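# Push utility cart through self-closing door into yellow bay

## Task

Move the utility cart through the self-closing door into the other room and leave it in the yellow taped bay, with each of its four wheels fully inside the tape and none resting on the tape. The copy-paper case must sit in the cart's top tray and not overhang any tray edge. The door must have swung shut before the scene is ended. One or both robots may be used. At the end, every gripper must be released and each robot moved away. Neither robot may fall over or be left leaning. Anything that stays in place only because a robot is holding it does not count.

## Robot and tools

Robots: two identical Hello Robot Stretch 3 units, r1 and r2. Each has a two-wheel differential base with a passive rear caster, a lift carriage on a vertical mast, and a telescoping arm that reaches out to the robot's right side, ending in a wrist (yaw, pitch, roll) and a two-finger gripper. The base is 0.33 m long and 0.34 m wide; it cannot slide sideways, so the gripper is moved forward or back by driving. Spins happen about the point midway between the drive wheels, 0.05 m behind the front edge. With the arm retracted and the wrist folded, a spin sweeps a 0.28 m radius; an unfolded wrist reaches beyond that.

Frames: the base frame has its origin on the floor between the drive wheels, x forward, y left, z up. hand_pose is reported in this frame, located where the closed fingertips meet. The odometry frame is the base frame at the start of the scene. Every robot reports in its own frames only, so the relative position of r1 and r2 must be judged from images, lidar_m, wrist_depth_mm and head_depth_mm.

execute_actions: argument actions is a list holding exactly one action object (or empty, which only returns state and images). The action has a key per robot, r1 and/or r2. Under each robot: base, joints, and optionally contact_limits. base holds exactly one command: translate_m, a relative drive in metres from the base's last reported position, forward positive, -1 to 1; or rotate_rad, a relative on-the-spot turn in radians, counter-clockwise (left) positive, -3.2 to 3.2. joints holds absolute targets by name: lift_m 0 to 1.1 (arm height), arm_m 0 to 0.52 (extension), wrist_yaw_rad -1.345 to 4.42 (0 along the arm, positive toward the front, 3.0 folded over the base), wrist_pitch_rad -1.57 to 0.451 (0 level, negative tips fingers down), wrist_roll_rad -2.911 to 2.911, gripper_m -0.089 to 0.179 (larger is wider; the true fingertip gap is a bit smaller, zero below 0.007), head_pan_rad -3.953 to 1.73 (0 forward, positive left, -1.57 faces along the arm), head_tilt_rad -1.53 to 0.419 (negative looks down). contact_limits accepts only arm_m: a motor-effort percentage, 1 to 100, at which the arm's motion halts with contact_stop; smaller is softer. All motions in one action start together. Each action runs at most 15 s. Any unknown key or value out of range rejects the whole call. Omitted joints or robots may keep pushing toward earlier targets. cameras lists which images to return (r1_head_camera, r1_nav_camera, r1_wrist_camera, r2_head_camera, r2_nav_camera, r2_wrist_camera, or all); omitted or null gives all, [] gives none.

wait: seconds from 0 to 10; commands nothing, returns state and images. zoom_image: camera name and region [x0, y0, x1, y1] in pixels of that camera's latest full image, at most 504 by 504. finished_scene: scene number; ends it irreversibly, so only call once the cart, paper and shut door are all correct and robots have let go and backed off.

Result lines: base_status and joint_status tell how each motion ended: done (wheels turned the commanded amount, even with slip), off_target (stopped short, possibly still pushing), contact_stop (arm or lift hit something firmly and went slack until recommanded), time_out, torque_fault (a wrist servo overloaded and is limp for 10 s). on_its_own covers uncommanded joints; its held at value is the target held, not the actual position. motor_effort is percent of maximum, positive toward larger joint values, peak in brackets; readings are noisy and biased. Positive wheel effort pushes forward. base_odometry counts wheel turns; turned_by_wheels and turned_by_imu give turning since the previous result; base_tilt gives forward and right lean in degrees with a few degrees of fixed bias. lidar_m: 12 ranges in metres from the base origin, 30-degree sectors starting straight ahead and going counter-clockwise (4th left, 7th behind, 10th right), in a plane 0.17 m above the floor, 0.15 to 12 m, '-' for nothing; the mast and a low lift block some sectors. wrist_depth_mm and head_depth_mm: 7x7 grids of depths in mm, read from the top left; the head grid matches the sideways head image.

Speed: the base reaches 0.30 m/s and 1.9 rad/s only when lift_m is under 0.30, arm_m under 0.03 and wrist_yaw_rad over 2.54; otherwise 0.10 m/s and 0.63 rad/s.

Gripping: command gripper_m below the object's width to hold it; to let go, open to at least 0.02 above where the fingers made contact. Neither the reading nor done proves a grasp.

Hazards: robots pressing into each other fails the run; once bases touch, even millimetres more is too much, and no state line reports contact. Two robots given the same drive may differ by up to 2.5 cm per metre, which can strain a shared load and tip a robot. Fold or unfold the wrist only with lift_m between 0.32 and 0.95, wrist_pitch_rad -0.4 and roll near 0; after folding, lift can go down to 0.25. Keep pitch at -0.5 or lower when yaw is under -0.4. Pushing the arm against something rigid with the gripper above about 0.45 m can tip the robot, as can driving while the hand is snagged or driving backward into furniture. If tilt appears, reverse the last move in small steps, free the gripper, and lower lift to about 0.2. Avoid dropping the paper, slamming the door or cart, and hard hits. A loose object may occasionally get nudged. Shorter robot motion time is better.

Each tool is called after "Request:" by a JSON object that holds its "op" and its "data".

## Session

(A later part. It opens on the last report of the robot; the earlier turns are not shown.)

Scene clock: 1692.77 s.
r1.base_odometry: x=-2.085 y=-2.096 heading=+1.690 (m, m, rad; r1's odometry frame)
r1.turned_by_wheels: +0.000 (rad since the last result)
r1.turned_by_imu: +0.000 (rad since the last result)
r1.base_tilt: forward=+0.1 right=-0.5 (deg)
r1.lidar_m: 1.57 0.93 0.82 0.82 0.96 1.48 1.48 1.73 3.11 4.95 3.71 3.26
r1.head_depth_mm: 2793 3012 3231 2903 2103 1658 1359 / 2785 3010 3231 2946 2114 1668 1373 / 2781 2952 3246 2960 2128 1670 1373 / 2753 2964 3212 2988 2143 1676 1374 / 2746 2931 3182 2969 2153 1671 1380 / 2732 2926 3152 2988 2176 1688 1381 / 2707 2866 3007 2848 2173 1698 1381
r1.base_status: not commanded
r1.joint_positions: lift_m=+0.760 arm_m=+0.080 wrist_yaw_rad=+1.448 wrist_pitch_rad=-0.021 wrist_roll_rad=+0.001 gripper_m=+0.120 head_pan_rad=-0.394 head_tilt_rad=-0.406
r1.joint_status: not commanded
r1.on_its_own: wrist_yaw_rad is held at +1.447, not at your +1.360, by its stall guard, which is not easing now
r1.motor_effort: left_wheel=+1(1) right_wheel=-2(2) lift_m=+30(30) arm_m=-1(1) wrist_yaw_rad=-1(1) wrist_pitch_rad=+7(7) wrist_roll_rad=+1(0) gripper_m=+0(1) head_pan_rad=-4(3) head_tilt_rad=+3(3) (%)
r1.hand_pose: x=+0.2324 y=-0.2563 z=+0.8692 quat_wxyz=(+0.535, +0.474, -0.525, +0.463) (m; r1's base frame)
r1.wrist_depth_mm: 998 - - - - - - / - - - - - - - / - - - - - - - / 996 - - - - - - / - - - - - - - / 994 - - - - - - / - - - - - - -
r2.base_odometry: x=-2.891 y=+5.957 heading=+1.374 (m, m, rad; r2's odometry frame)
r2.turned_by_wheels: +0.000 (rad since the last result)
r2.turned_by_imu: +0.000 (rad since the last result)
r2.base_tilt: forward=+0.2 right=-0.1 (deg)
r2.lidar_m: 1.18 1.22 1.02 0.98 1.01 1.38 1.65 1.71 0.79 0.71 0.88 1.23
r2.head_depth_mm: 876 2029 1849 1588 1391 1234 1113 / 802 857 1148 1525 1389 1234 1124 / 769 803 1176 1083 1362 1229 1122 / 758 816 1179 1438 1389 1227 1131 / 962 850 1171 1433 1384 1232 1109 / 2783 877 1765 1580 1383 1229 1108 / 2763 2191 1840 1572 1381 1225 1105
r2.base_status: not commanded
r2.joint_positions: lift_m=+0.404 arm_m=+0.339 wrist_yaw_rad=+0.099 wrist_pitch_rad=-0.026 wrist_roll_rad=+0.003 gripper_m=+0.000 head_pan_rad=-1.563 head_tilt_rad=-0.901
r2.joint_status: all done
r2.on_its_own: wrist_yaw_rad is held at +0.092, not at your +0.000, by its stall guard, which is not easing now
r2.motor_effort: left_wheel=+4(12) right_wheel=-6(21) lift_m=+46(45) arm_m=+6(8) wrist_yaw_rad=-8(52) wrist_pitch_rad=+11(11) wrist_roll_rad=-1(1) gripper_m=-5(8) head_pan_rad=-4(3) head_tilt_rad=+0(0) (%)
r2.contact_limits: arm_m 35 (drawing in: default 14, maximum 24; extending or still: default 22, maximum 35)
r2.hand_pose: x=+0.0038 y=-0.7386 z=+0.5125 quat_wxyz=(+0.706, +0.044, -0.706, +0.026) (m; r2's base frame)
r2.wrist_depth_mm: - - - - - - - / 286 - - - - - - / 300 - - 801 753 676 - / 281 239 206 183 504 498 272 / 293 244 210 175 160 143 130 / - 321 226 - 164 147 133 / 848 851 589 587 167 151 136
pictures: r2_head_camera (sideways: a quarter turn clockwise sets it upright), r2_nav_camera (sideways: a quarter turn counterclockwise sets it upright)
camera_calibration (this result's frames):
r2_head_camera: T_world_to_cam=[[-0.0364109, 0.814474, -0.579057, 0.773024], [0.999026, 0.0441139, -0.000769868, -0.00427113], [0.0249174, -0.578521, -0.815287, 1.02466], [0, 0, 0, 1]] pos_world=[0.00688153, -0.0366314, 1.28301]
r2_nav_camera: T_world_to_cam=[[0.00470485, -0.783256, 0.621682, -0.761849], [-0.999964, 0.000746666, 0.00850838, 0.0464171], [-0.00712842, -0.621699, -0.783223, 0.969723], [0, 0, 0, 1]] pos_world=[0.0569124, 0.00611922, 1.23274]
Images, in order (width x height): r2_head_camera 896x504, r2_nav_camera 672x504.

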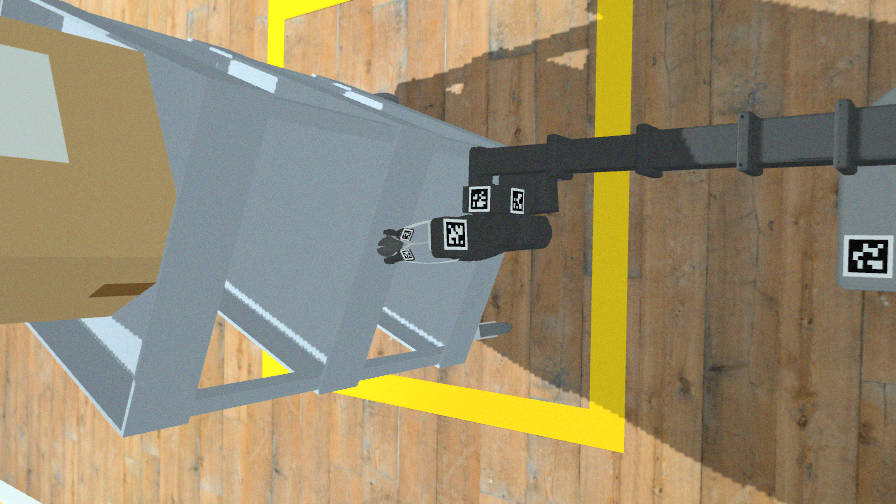

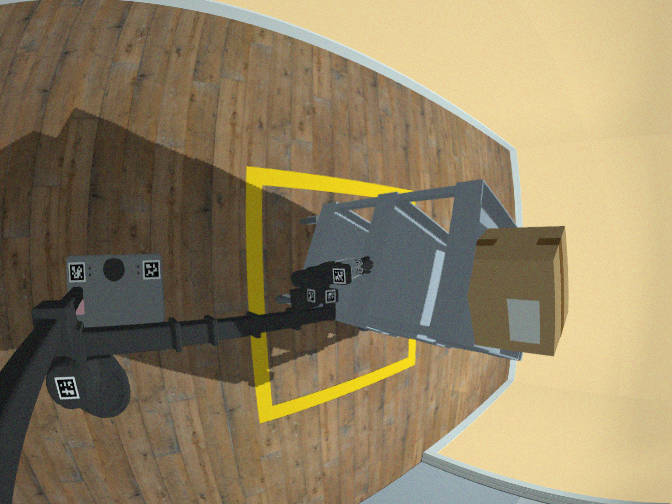

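Request:
{"op": "execute_actions", "data": {"actions": [{"r2":{"joints":{"arm_m":0.47,"wrist_yaw_rad":0.0},"contact_limits":{"arm_m":35}}}], "cameras": ["r2_head_camera","r2_nav_camera"]}}

Request:
{"op": "execute_actions", "data": {"actions": [{"r2":{"joints":{"arm_m":0.0}}}], "cameras": ["r2_head_camera","r2_nav_camera"]}}

Scene clock: 1695.50 s.
r1.base_odometry: x=-2.085 y=-2.096 heading=+1.690 (m, m, rad; r1's odometry frame)
r1.turned_by_wheels: +0.000 (rad since the last result)
r1.turned_by_imu: +0.000 (rad since the last result)
r1.base_tilt: forward=+0.1 right=-0.4 (deg)
r1.lidar_m: 1.57 0.93 0.82 0.82 0.96 1.48 1.48 1.74 3.08 4.93 3.72 3.26
r1.head_depth_mm: 2791 2973 3245 2911 2117 1654 1366 / 2778 2996 3203 2919 2110 1661 1365 / 2778 2980 3236 2929 2138 1667 1371 / 2725 2970 3198 2978 2159 1673 1375 / 2751 2926 3120 2970 2153 1683 1380 / 2704 2900 3142 3028 2152 1688 1387 / 2725 2855 3033 2809 2156 1686 1392
r1.base_status: not commanded
r1.joint_positions: lift_m=+0.760 arm_m=+0.080 wrist_yaw_rad=+1.448 wrist_pitch_rad=-0.021 wrist_roll_rad=+0.001 gripper_m=+0.120 head_pan_rad=-0.394 head_tilt_rad=-0.406
r1.joint_status: not commanded
r1.on_its_own: wrist_yaw_rad is held at +1.447, not at your +1.360, by its stall guard, which is not easing now
r1.motor_effort: left_wheel=+1(1) right_wheel=-1(2) lift_m=+30(30) arm_m=-1(1) wrist_yaw_rad=-2(1) wrist_pitch_rad=+7(7) wrist_roll_rad=+1(0) gripper_m=-1(1) head_pan_rad=-4(5) head_tilt_rad=+3(2) (%)
r1.hand_pose: x=+0.2324 y=-0.2563 z=+0.8692 quat_wxyz=(+0.535, +0.474, -0.525, +0.463) (m; r1's base frame)
r1.wrist_depth_mm: - - - - - - - / - - - - - - - / - - - - - - - / - - - - - - - / 997 - - - - - - / - - - - - - - / - - - - - - -
r2.base_odometry: x=-2.891 y=+5.957 heading=+1.374 (m, m, rad; r2's odometry frame)
r2.turned_by_wheels: +0.000 (rad since the last result)
r2.turned_by_imu: +0.000 (rad since the last result)
r2.base_tilt: forward=+0.1 right=-0.1 (deg)
r2.lidar_m: 1.18 1.22 1.02 0.98 1.01 1.38 1.65 1.71 2.42 0.86 1.68 1.23
r2.head_depth_mm: 2586 2221 1851 1584 1385 1237 1110 / 956 900 1737 1586 1388 1231 1125 / 892 1291 1202 1459 1388 1232 1125 / 864 1305 1230 1481 1386 1233 1133 / 979 1299 1262 1494 1383 1231 1106 / 2496 2082 1803 1573 1386 1232 1102 / 2737 2230 1837 1582 1380 1227 1101
r2.base_status: not commanded
r2.joint_positions: lift_m=+0.404 arm_m=+0.469 wrist_yaw_rad=+0.052 wrist_pitch_rad=-0.026 wrist_roll_rad=+0.003 gripper_m=+0.000 head_pan_rad=-1.563 head_tilt_rad=-0.901
r2.joint_status: wrist_yaw_rad off_target (ended at +0.052, target +0.000); the others done
r2.on_its_own: wrist_yaw_rad is held at +0.048, not at your +0.000, by its stall guard, which is not easing now
r2.motor_effort: left_wheel=+3(14) right_wheel=-3(24) lift_m=+46(45) arm_m=+6(10) wrist_yaw_rad=-5(62) wrist_pitch_rad=+11(11) wrist_roll_rad=-1(1) gripper_m=-4(9) head_pan_rad=-3(3) head_tilt_rad=+0(0) (%)
r2.contact_limits: arm_m 35 (drawing in: default 14, maximum 24; extending or still: default 22, maximum 35)
r2.hand_pose: x=-0.0081 y=-0.8695 z=+0.5124 quat_wxyz=(+0.706, +0.028, -0.707, +0.009) (m; r2's base frame)
r2.wrist_depth_mm: - - - - - - - / - - - - - - - / - - - 794 764 690 - / 229 211 198 181 169 369 209 / 233 216 198 178 169 157 147 / 260 227 209 - 173 162 151 / 294 875 612 596 178 166 155
pictures: r2_head_camera (sideways: a quarter turn clockwise sets it upright), r2_nav_camera (sideways: a quarter turn counterclockwise sets it upright)
camera_calibration (this result's frames):
r2_head_camera: T_world_to_cam=[[-0.0364111, 0.814474, -0.579057, 0.773024], [0.999026, 0.0441142, -0.000769871, -0.00427112], [0.0249176, -0.578521, -0.815287, 1.02466], [0, 0, 0, 1]] pos_world=[0.00688154, -0.0366314, 1.28301]
r2_nav_camera: T_world_to_cam=[[0.00470503, -0.783256, 0.621682, -0.761849], [-0.999964, 0.000746428, 0.00850838, 0.0464171], [-0.00712828, -0.621699, -0.783223, 0.969723], [0, 0, 0, 1]] pos_world=[0.0569124, 0.00611922, 1.23274]
Images, in order (width x height): r2_head_camera 896x504, r2_nav_camera 672x504.

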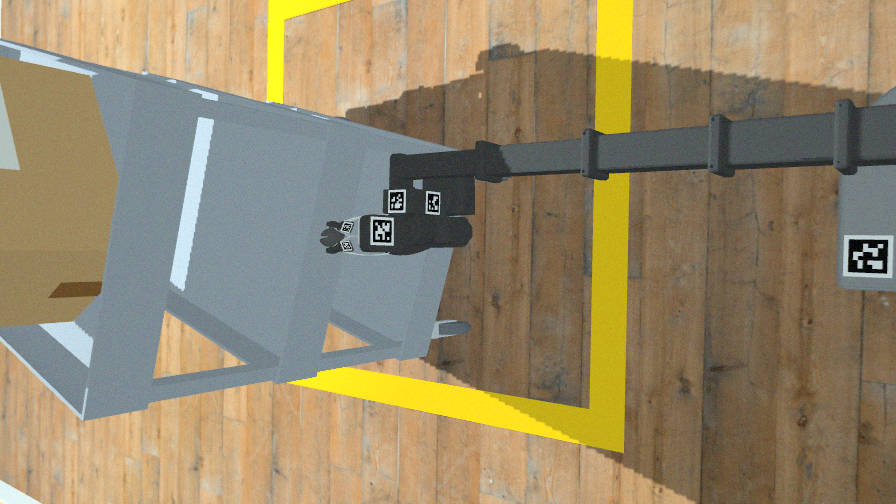

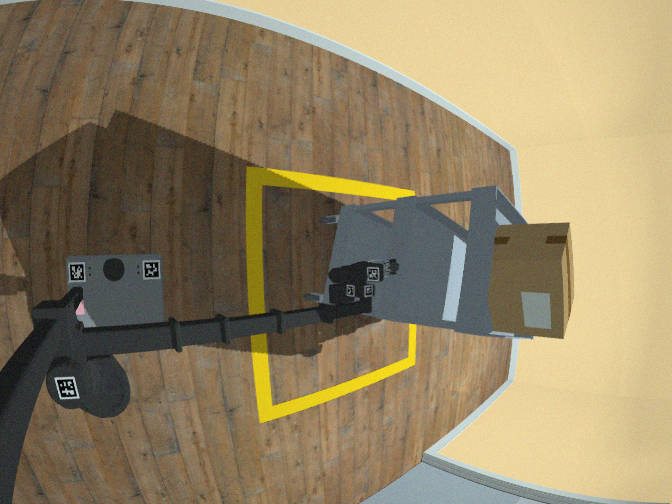

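Scene clock: 1700.13 s.
r1.base_odometry: x=-2.085 y=-2.096 heading=+1.690 (m, m, rad; r1's odometry frame)
r1.turned_by_wheels: +0.000 (rad since the last result)
r1.turned_by_imu: +0.000 (rad since the last result)
r1.base_tilt: forward=+0.0 right=-0.4 (deg)
r1.lidar_m: 1.57 0.93 0.81 0.82 0.96 1.48 1.48 1.73 3.10 4.95 3.71 3.25
r1.head_depth_mm: 2810 2997 3234 2905 2098 1664 1351 / 2791 2974 3230 2935 2122 1663 1369 / 2769 2978 3232 2937 2132 1672 1372 / 2736 2977 3189 2934 2137 1678 1367 / 2722 2942 3190 2976 2147 1684 1383 / 2718 2911 3130 3022 2154 1681 1378 / 2697 2884 3058 2823 2174 1701 1391
r1.base_status: not commanded
r1.joint_positions: lift_m=+0.760 arm_m=+0.080 wrist_yaw_rad=+1.448 wrist_pitch_rad=-0.021 wrist_roll_rad=+0.001 gripper_m=+0.120 head_pan_rad=-0.394 head_tilt_rad=-0.406
r1.joint_status: not commanded
r1.on_its_own: wrist_yaw_rad is held at +1.447, not at your +1.360, by its stall guard, which is not easing now
r1.motor_effort: left_wheel=+1(1) right_wheel=-1(2) lift_m=+30(30) arm_m=-1(1) wrist_yaw_rad=-1(2) wrist_pitch_rad=+7(7) wrist_roll_rad=+1(1) gripper_m=+0(1) head_pan_rad=-4(4) head_tilt_rad=+2(3) (%)
r1.hand_pose: x=+0.2324 y=-0.2563 z=+0.8692 quat_wxyz=(+0.535, +0.474, -0.525, +0.463) (m; r1's base frame)
r1.wrist_depth_mm: - - - - - - - / - - - - - - - / - - - - - - - / - - - - - - - / - - - - - - - / 985 - - - - - - / 998 - - - - - -
r2.base_odometry: x=-2.891 y=+5.957 heading=+1.374 (m, m, rad; r2's odometry frame)
r2.turned_by_wheels: +0.000 (rad since the last result)
r2.turned_by_imu: +0.001 (rad since the last result)
r2.base_tilt: forward=+0.2 right=-0.1 (deg)
r2.lidar_m: 1.18 1.22 1.02 0.98 1.02 1.38 1.65 1.71 2.43 0.86 1.69 1.23
r2.head_depth_mm: 2586 2242 1845 1583 1389 1238 1110 / 958 901 1733 1582 1385 1230 1124 / 890 1301 1203 1458 1386 1232 - / 863 1296 1234 1487 1408 1257 - / 979 1301 1265 1487 1386 1228 1110 / 2489 2102 1790 1585 1390 1227 1107 / 2769 2203 1845 1573 1379 1228 1104
r2.base_status: not commanded
r2.joint_positions: lift_m=+0.404 arm_m=+0.001 wrist_yaw_rad=+0.050 wrist_pitch_rad=-0.025 wrist_roll_rad=+0.003 gripper_m=+0.000 head_pan_rad=-1.563 head_tilt_rad=-0.901
r2.joint_status: all done
r2.on_its_own: wrist_yaw_rad is held at +0.048, not at your +0.000, by its stall guard, which is not easing now
r2.motor_effort: left_wheel=+2(3) right_wheel=-1(4) lift_m=+46(45) arm_m=-2(4) wrist_yaw_rad=-2(6) wrist_pitch_rad=+11(11) wrist_roll_rad=-1(1) gripper_m=-4(5) head_pan_rad=-3(3) head_tilt_rad=+1(1) (%)
r2.hand_pose: x=-0.0087 y=-0.4013 z=+0.5126 quat_wxyz=(+0.706, +0.027, -0.707, +0.008) (m; r2's base frame)
r2.wrist_depth_mm: - - 683 765 - - - / - - - - - - - / - - 907 - - - - / - - 745 - - - - / - - - - - - - / - - - - - - - / 894 898 842 838 871 863 865
pictures: r2_head_camera (sideways: a quarter turn clockwise sets it upright), r2_nav_camera (sideways: a quarter turn counterclockwise sets it upright)
camera_calibration (this result's frames):
r2_head_camera: T_world_to_cam=[[-0.036411, 0.814474, -0.579057, 0.773024], [0.999026, 0.0441141, -0.000769868, -0.00427113], [0.0249175, -0.578521, -0.815287, 1.02466], [0, 0, 0, 1]] pos_world=[0.00688154, -0.0366314, 1.28301]
r2_nav_camera: T_world_to_cam=[[0.00470494, -0.783256, 0.621682, -0.761849], [-0.999964, 0.000746547, 0.00850838, 0.0464171], [-0.00712835, -0.621699, -0.783223, 0.969723], [0, 0, 0, 1]] pos_world=[0.0569124, 0.00611922, 1.23274]
Images, in order (width x height): r2_head_camera 896x504, r2_nav_camera 672x504.

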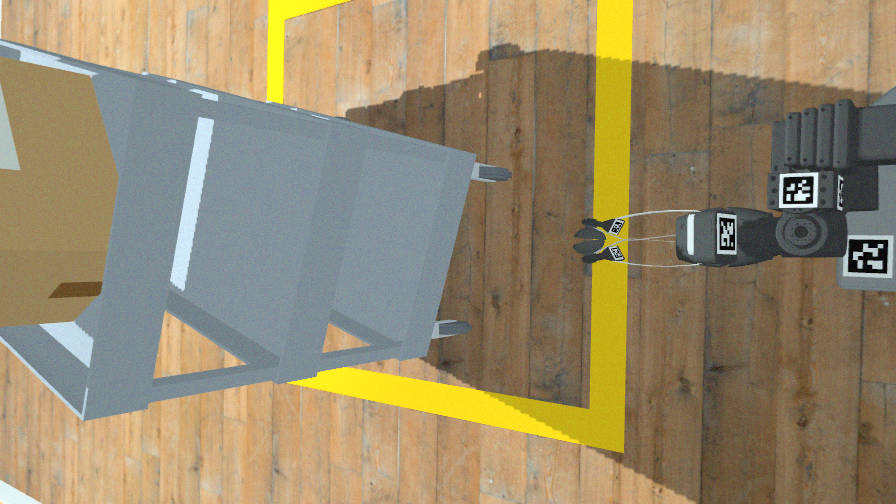

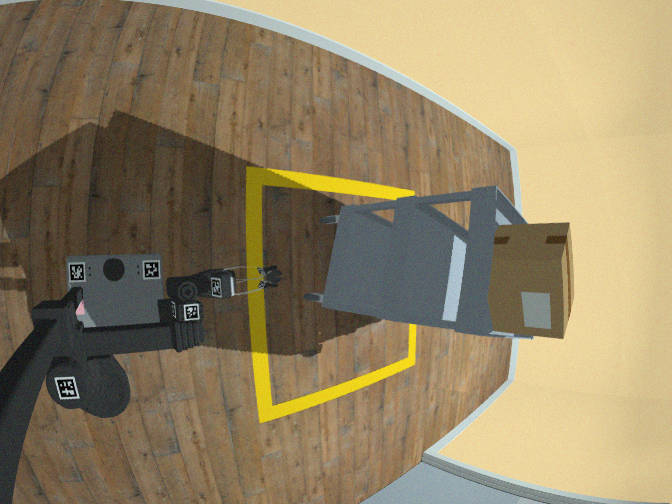

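Request:
{"op": "execute_actions", "data": {"actions": [{"r2":{"base":{"translate_m":-0.65},"joints":{"head_pan_rad":-1.0,"head_tilt_rad":-0.75}}}], "cameras": ["r2_head_camera","r2_nav_camera","r1_nav_camera"]}}

Scene clock: 1708.07 s.
r1.base_odometry: x=-2.085 y=-2.096 heading=+1.690 (m, m, rad; r1's odometry frame)
r1.turned_by_wheels: +0.000 (rad since the last result)
r1.turned_by_imu: +0.001 (rad since the last result)
r1.base_tilt: forward=+0.1 right=-0.4 (deg)
r1.lidar_m: 1.57 0.93 0.82 0.82 0.96 1.48 1.48 1.74 3.10 4.95 3.72 3.24
r1.head_depth_mm: 2813 2997 3267 2909 2114 1657 1361 / 2770 3008 3245 2922 2118 1666 1360 / 2801 2973 3219 2950 2113 1664 1375 / 2785 2987 3189 2953 2144 1682 1374 / 2745 2905 3172 2960 2147 1678 1384 / 2722 2933 3174 3016 2146 1690 1378 / 2717 2915 3054 2813 2179 1697 1390
r1.base_status: not commanded
r1.joint_positions: lift_m=+0.760 arm_m=+0.080 wrist_yaw_rad=+1.448 wrist_pitch_rad=-0.021 wrist_roll_rad=+0.001 gripper_m=+0.120 head_pan_rad=-0.394 head_tilt_rad=-0.406
r1.joint_status: not commanded
r1.on_its_own: wrist_yaw_rad is held at +1.447, not at your +1.360, by its stall guard, which is not easing now
r1.motor_effort: left_wheel=+1(1) right_wheel=-2(1) lift_m=+30(30) arm_m=-2(1) wrist_yaw_rad=-1(2) wrist_pitch_rad=+7(7) wrist_roll_rad=+1(0) gripper_m=+1(1) head_pan_rad=-4(5) head_tilt_rad=+3(2) (%)
r1.hand_pose: x=+0.2324 y=-0.2563 z=+0.8692 quat_wxyz=(+0.535, +0.474, -0.525, +0.463) (m; r1's base frame)
r1.wrist_depth_mm: - - - - - - - / - - - - - - - / - - - - - - - / - - - - - - - / - - - - - - - / - - - - - - - / 983 - - - - - -
r2.base_odometry: x=-3.018 y=+5.319 heading=+1.374 (m, m, rad; r2's odometry frame)
r2.turned_by_wheels: +0.000 (rad since the last result)
r2.turned_by_imu: +0.000 (rad since the last result)
r2.base_tilt: forward=+0.2 right=-0.1 (deg)
r2.lidar_m: 1.84 1.40 1.02 0.97 1.00 1.03 0.99 1.03 1.49 1.33 0.96 1.91
r2.head_depth_mm: 3166 1338 2042 1816 1525 1309 1147 / 984 1095 1485 1697 1521 1305 1169 / 988 1057 1384 1609 1515 1307 1148 / 993 1069 1385 1549 1488 1312 1144 / 2505 1257 1478 1682 1517 1301 1143 / 2267 2431 2244 1813 1505 1301 1143 / 2044 2224 2224 1801 1501 1298 1143
r2.base_status: done
r2.joint_positions: lift_m=+0.404 arm_m=+0.001 wrist_yaw_rad=+0.050 wrist_pitch_rad=-0.025 wrist_roll_rad=+0.003 gripper_m=+0.000 head_pan_rad=-1.007 head_tilt_rad=-0.754
r2.joint_status: all done
r2.on_its_own: wrist_yaw_rad is held at +0.048, not at your +0.000, by its stall guard, which is not easing now
r2.motor_effort: left_wheel=+1(5) right_wheel=+0(6) lift_m=+45(46) arm_m=-1(1) wrist_yaw_rad=-2(2) wrist_pitch_rad=+11(11) wrist_roll_rad=-1(1) gripper_m=-5(4) head_pan_rad=+3(34) head_tilt_rad=+2(16) (%)
r2.hand_pose: x=-0.0087 y=-0.4013 z=+0.5126 quat_wxyz=(+0.706, +0.027, -0.707, +0.008) (m; r2's base frame)
r2.wrist_depth_mm: 683 844 - - - - - / - - - - - - - / 651 - - - - - - / 634 - - - - - - / - - - - - - - / 811 889 - - - - - / 707 875 869 879 873 886 875
pictures: r1_nav_camera (sideways: a quarter turn counterclockwise sets it upright), r2_head_camera (sideways: a quarter turn clockwise sets it upright), r2_nav_camera (sideways: a quarter turn counterclockwise sets it upright)
camera_calibration (this result's frames):
r1_nav_camera: T_world_to_cam=[[0.350241, -0.095889, 0.931738, -1.17659], [-0.370291, -0.927887, 0.0436999, 0.00370285], [0.860358, -0.36032, -0.360491, 0.424873], [0, 0, 0, 1]] pos_world=[0.0479177, 0.0437042, 1.24927]
r2_head_camera: T_world_to_cam=[[-0.411259, 0.593645, -0.691702, 0.922083], [0.825321, 0.56463, -0.00611733, 0.00375094], [0.386924, -0.573392, -0.722157, 0.901356], [0, 0, 0, 1]] pos_world=[0.0273635, -0.0326778, 1.28875]
r2_nav_camera: T_world_to_cam=[[0.364706, -0.578909, 0.729283, -0.904259], [-0.850156, -0.526482, 0.00722872, 0.0471678], [0.37977, -0.622641, -0.684174, 0.838551], [0, 0, 0, 1]] pos_world=[0.0514322, 0.0234656, 1.23283]
Images, in order (width x height): r1_nav_camera 672x504, r2_head_camera 896x504, r2_nav_camera 672x504.

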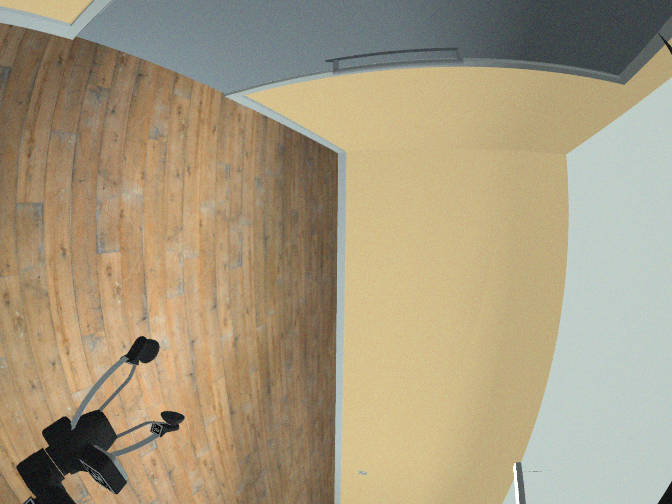

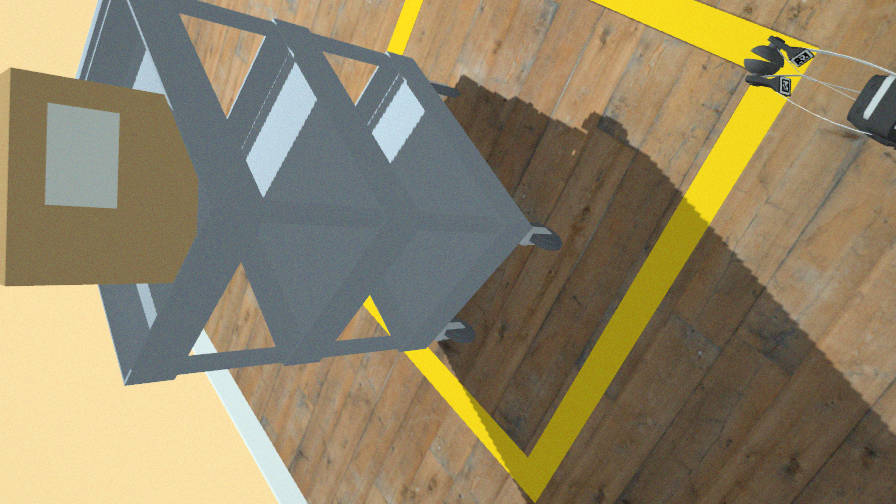

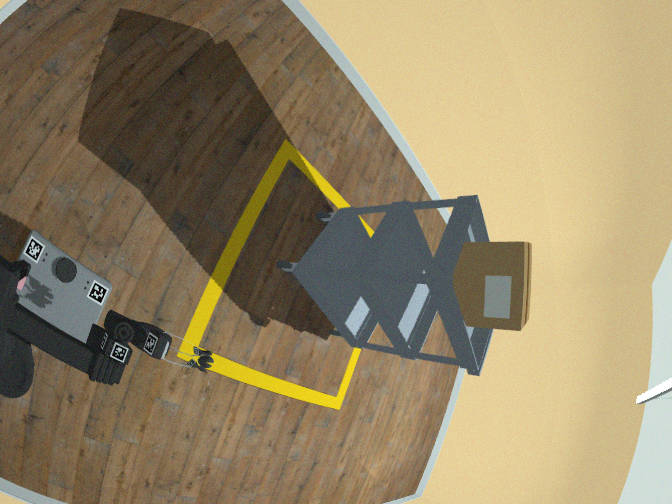

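Request:
{"op": "finished_scene", "data": {"scene": 2}}

The scene is finished: the task was done.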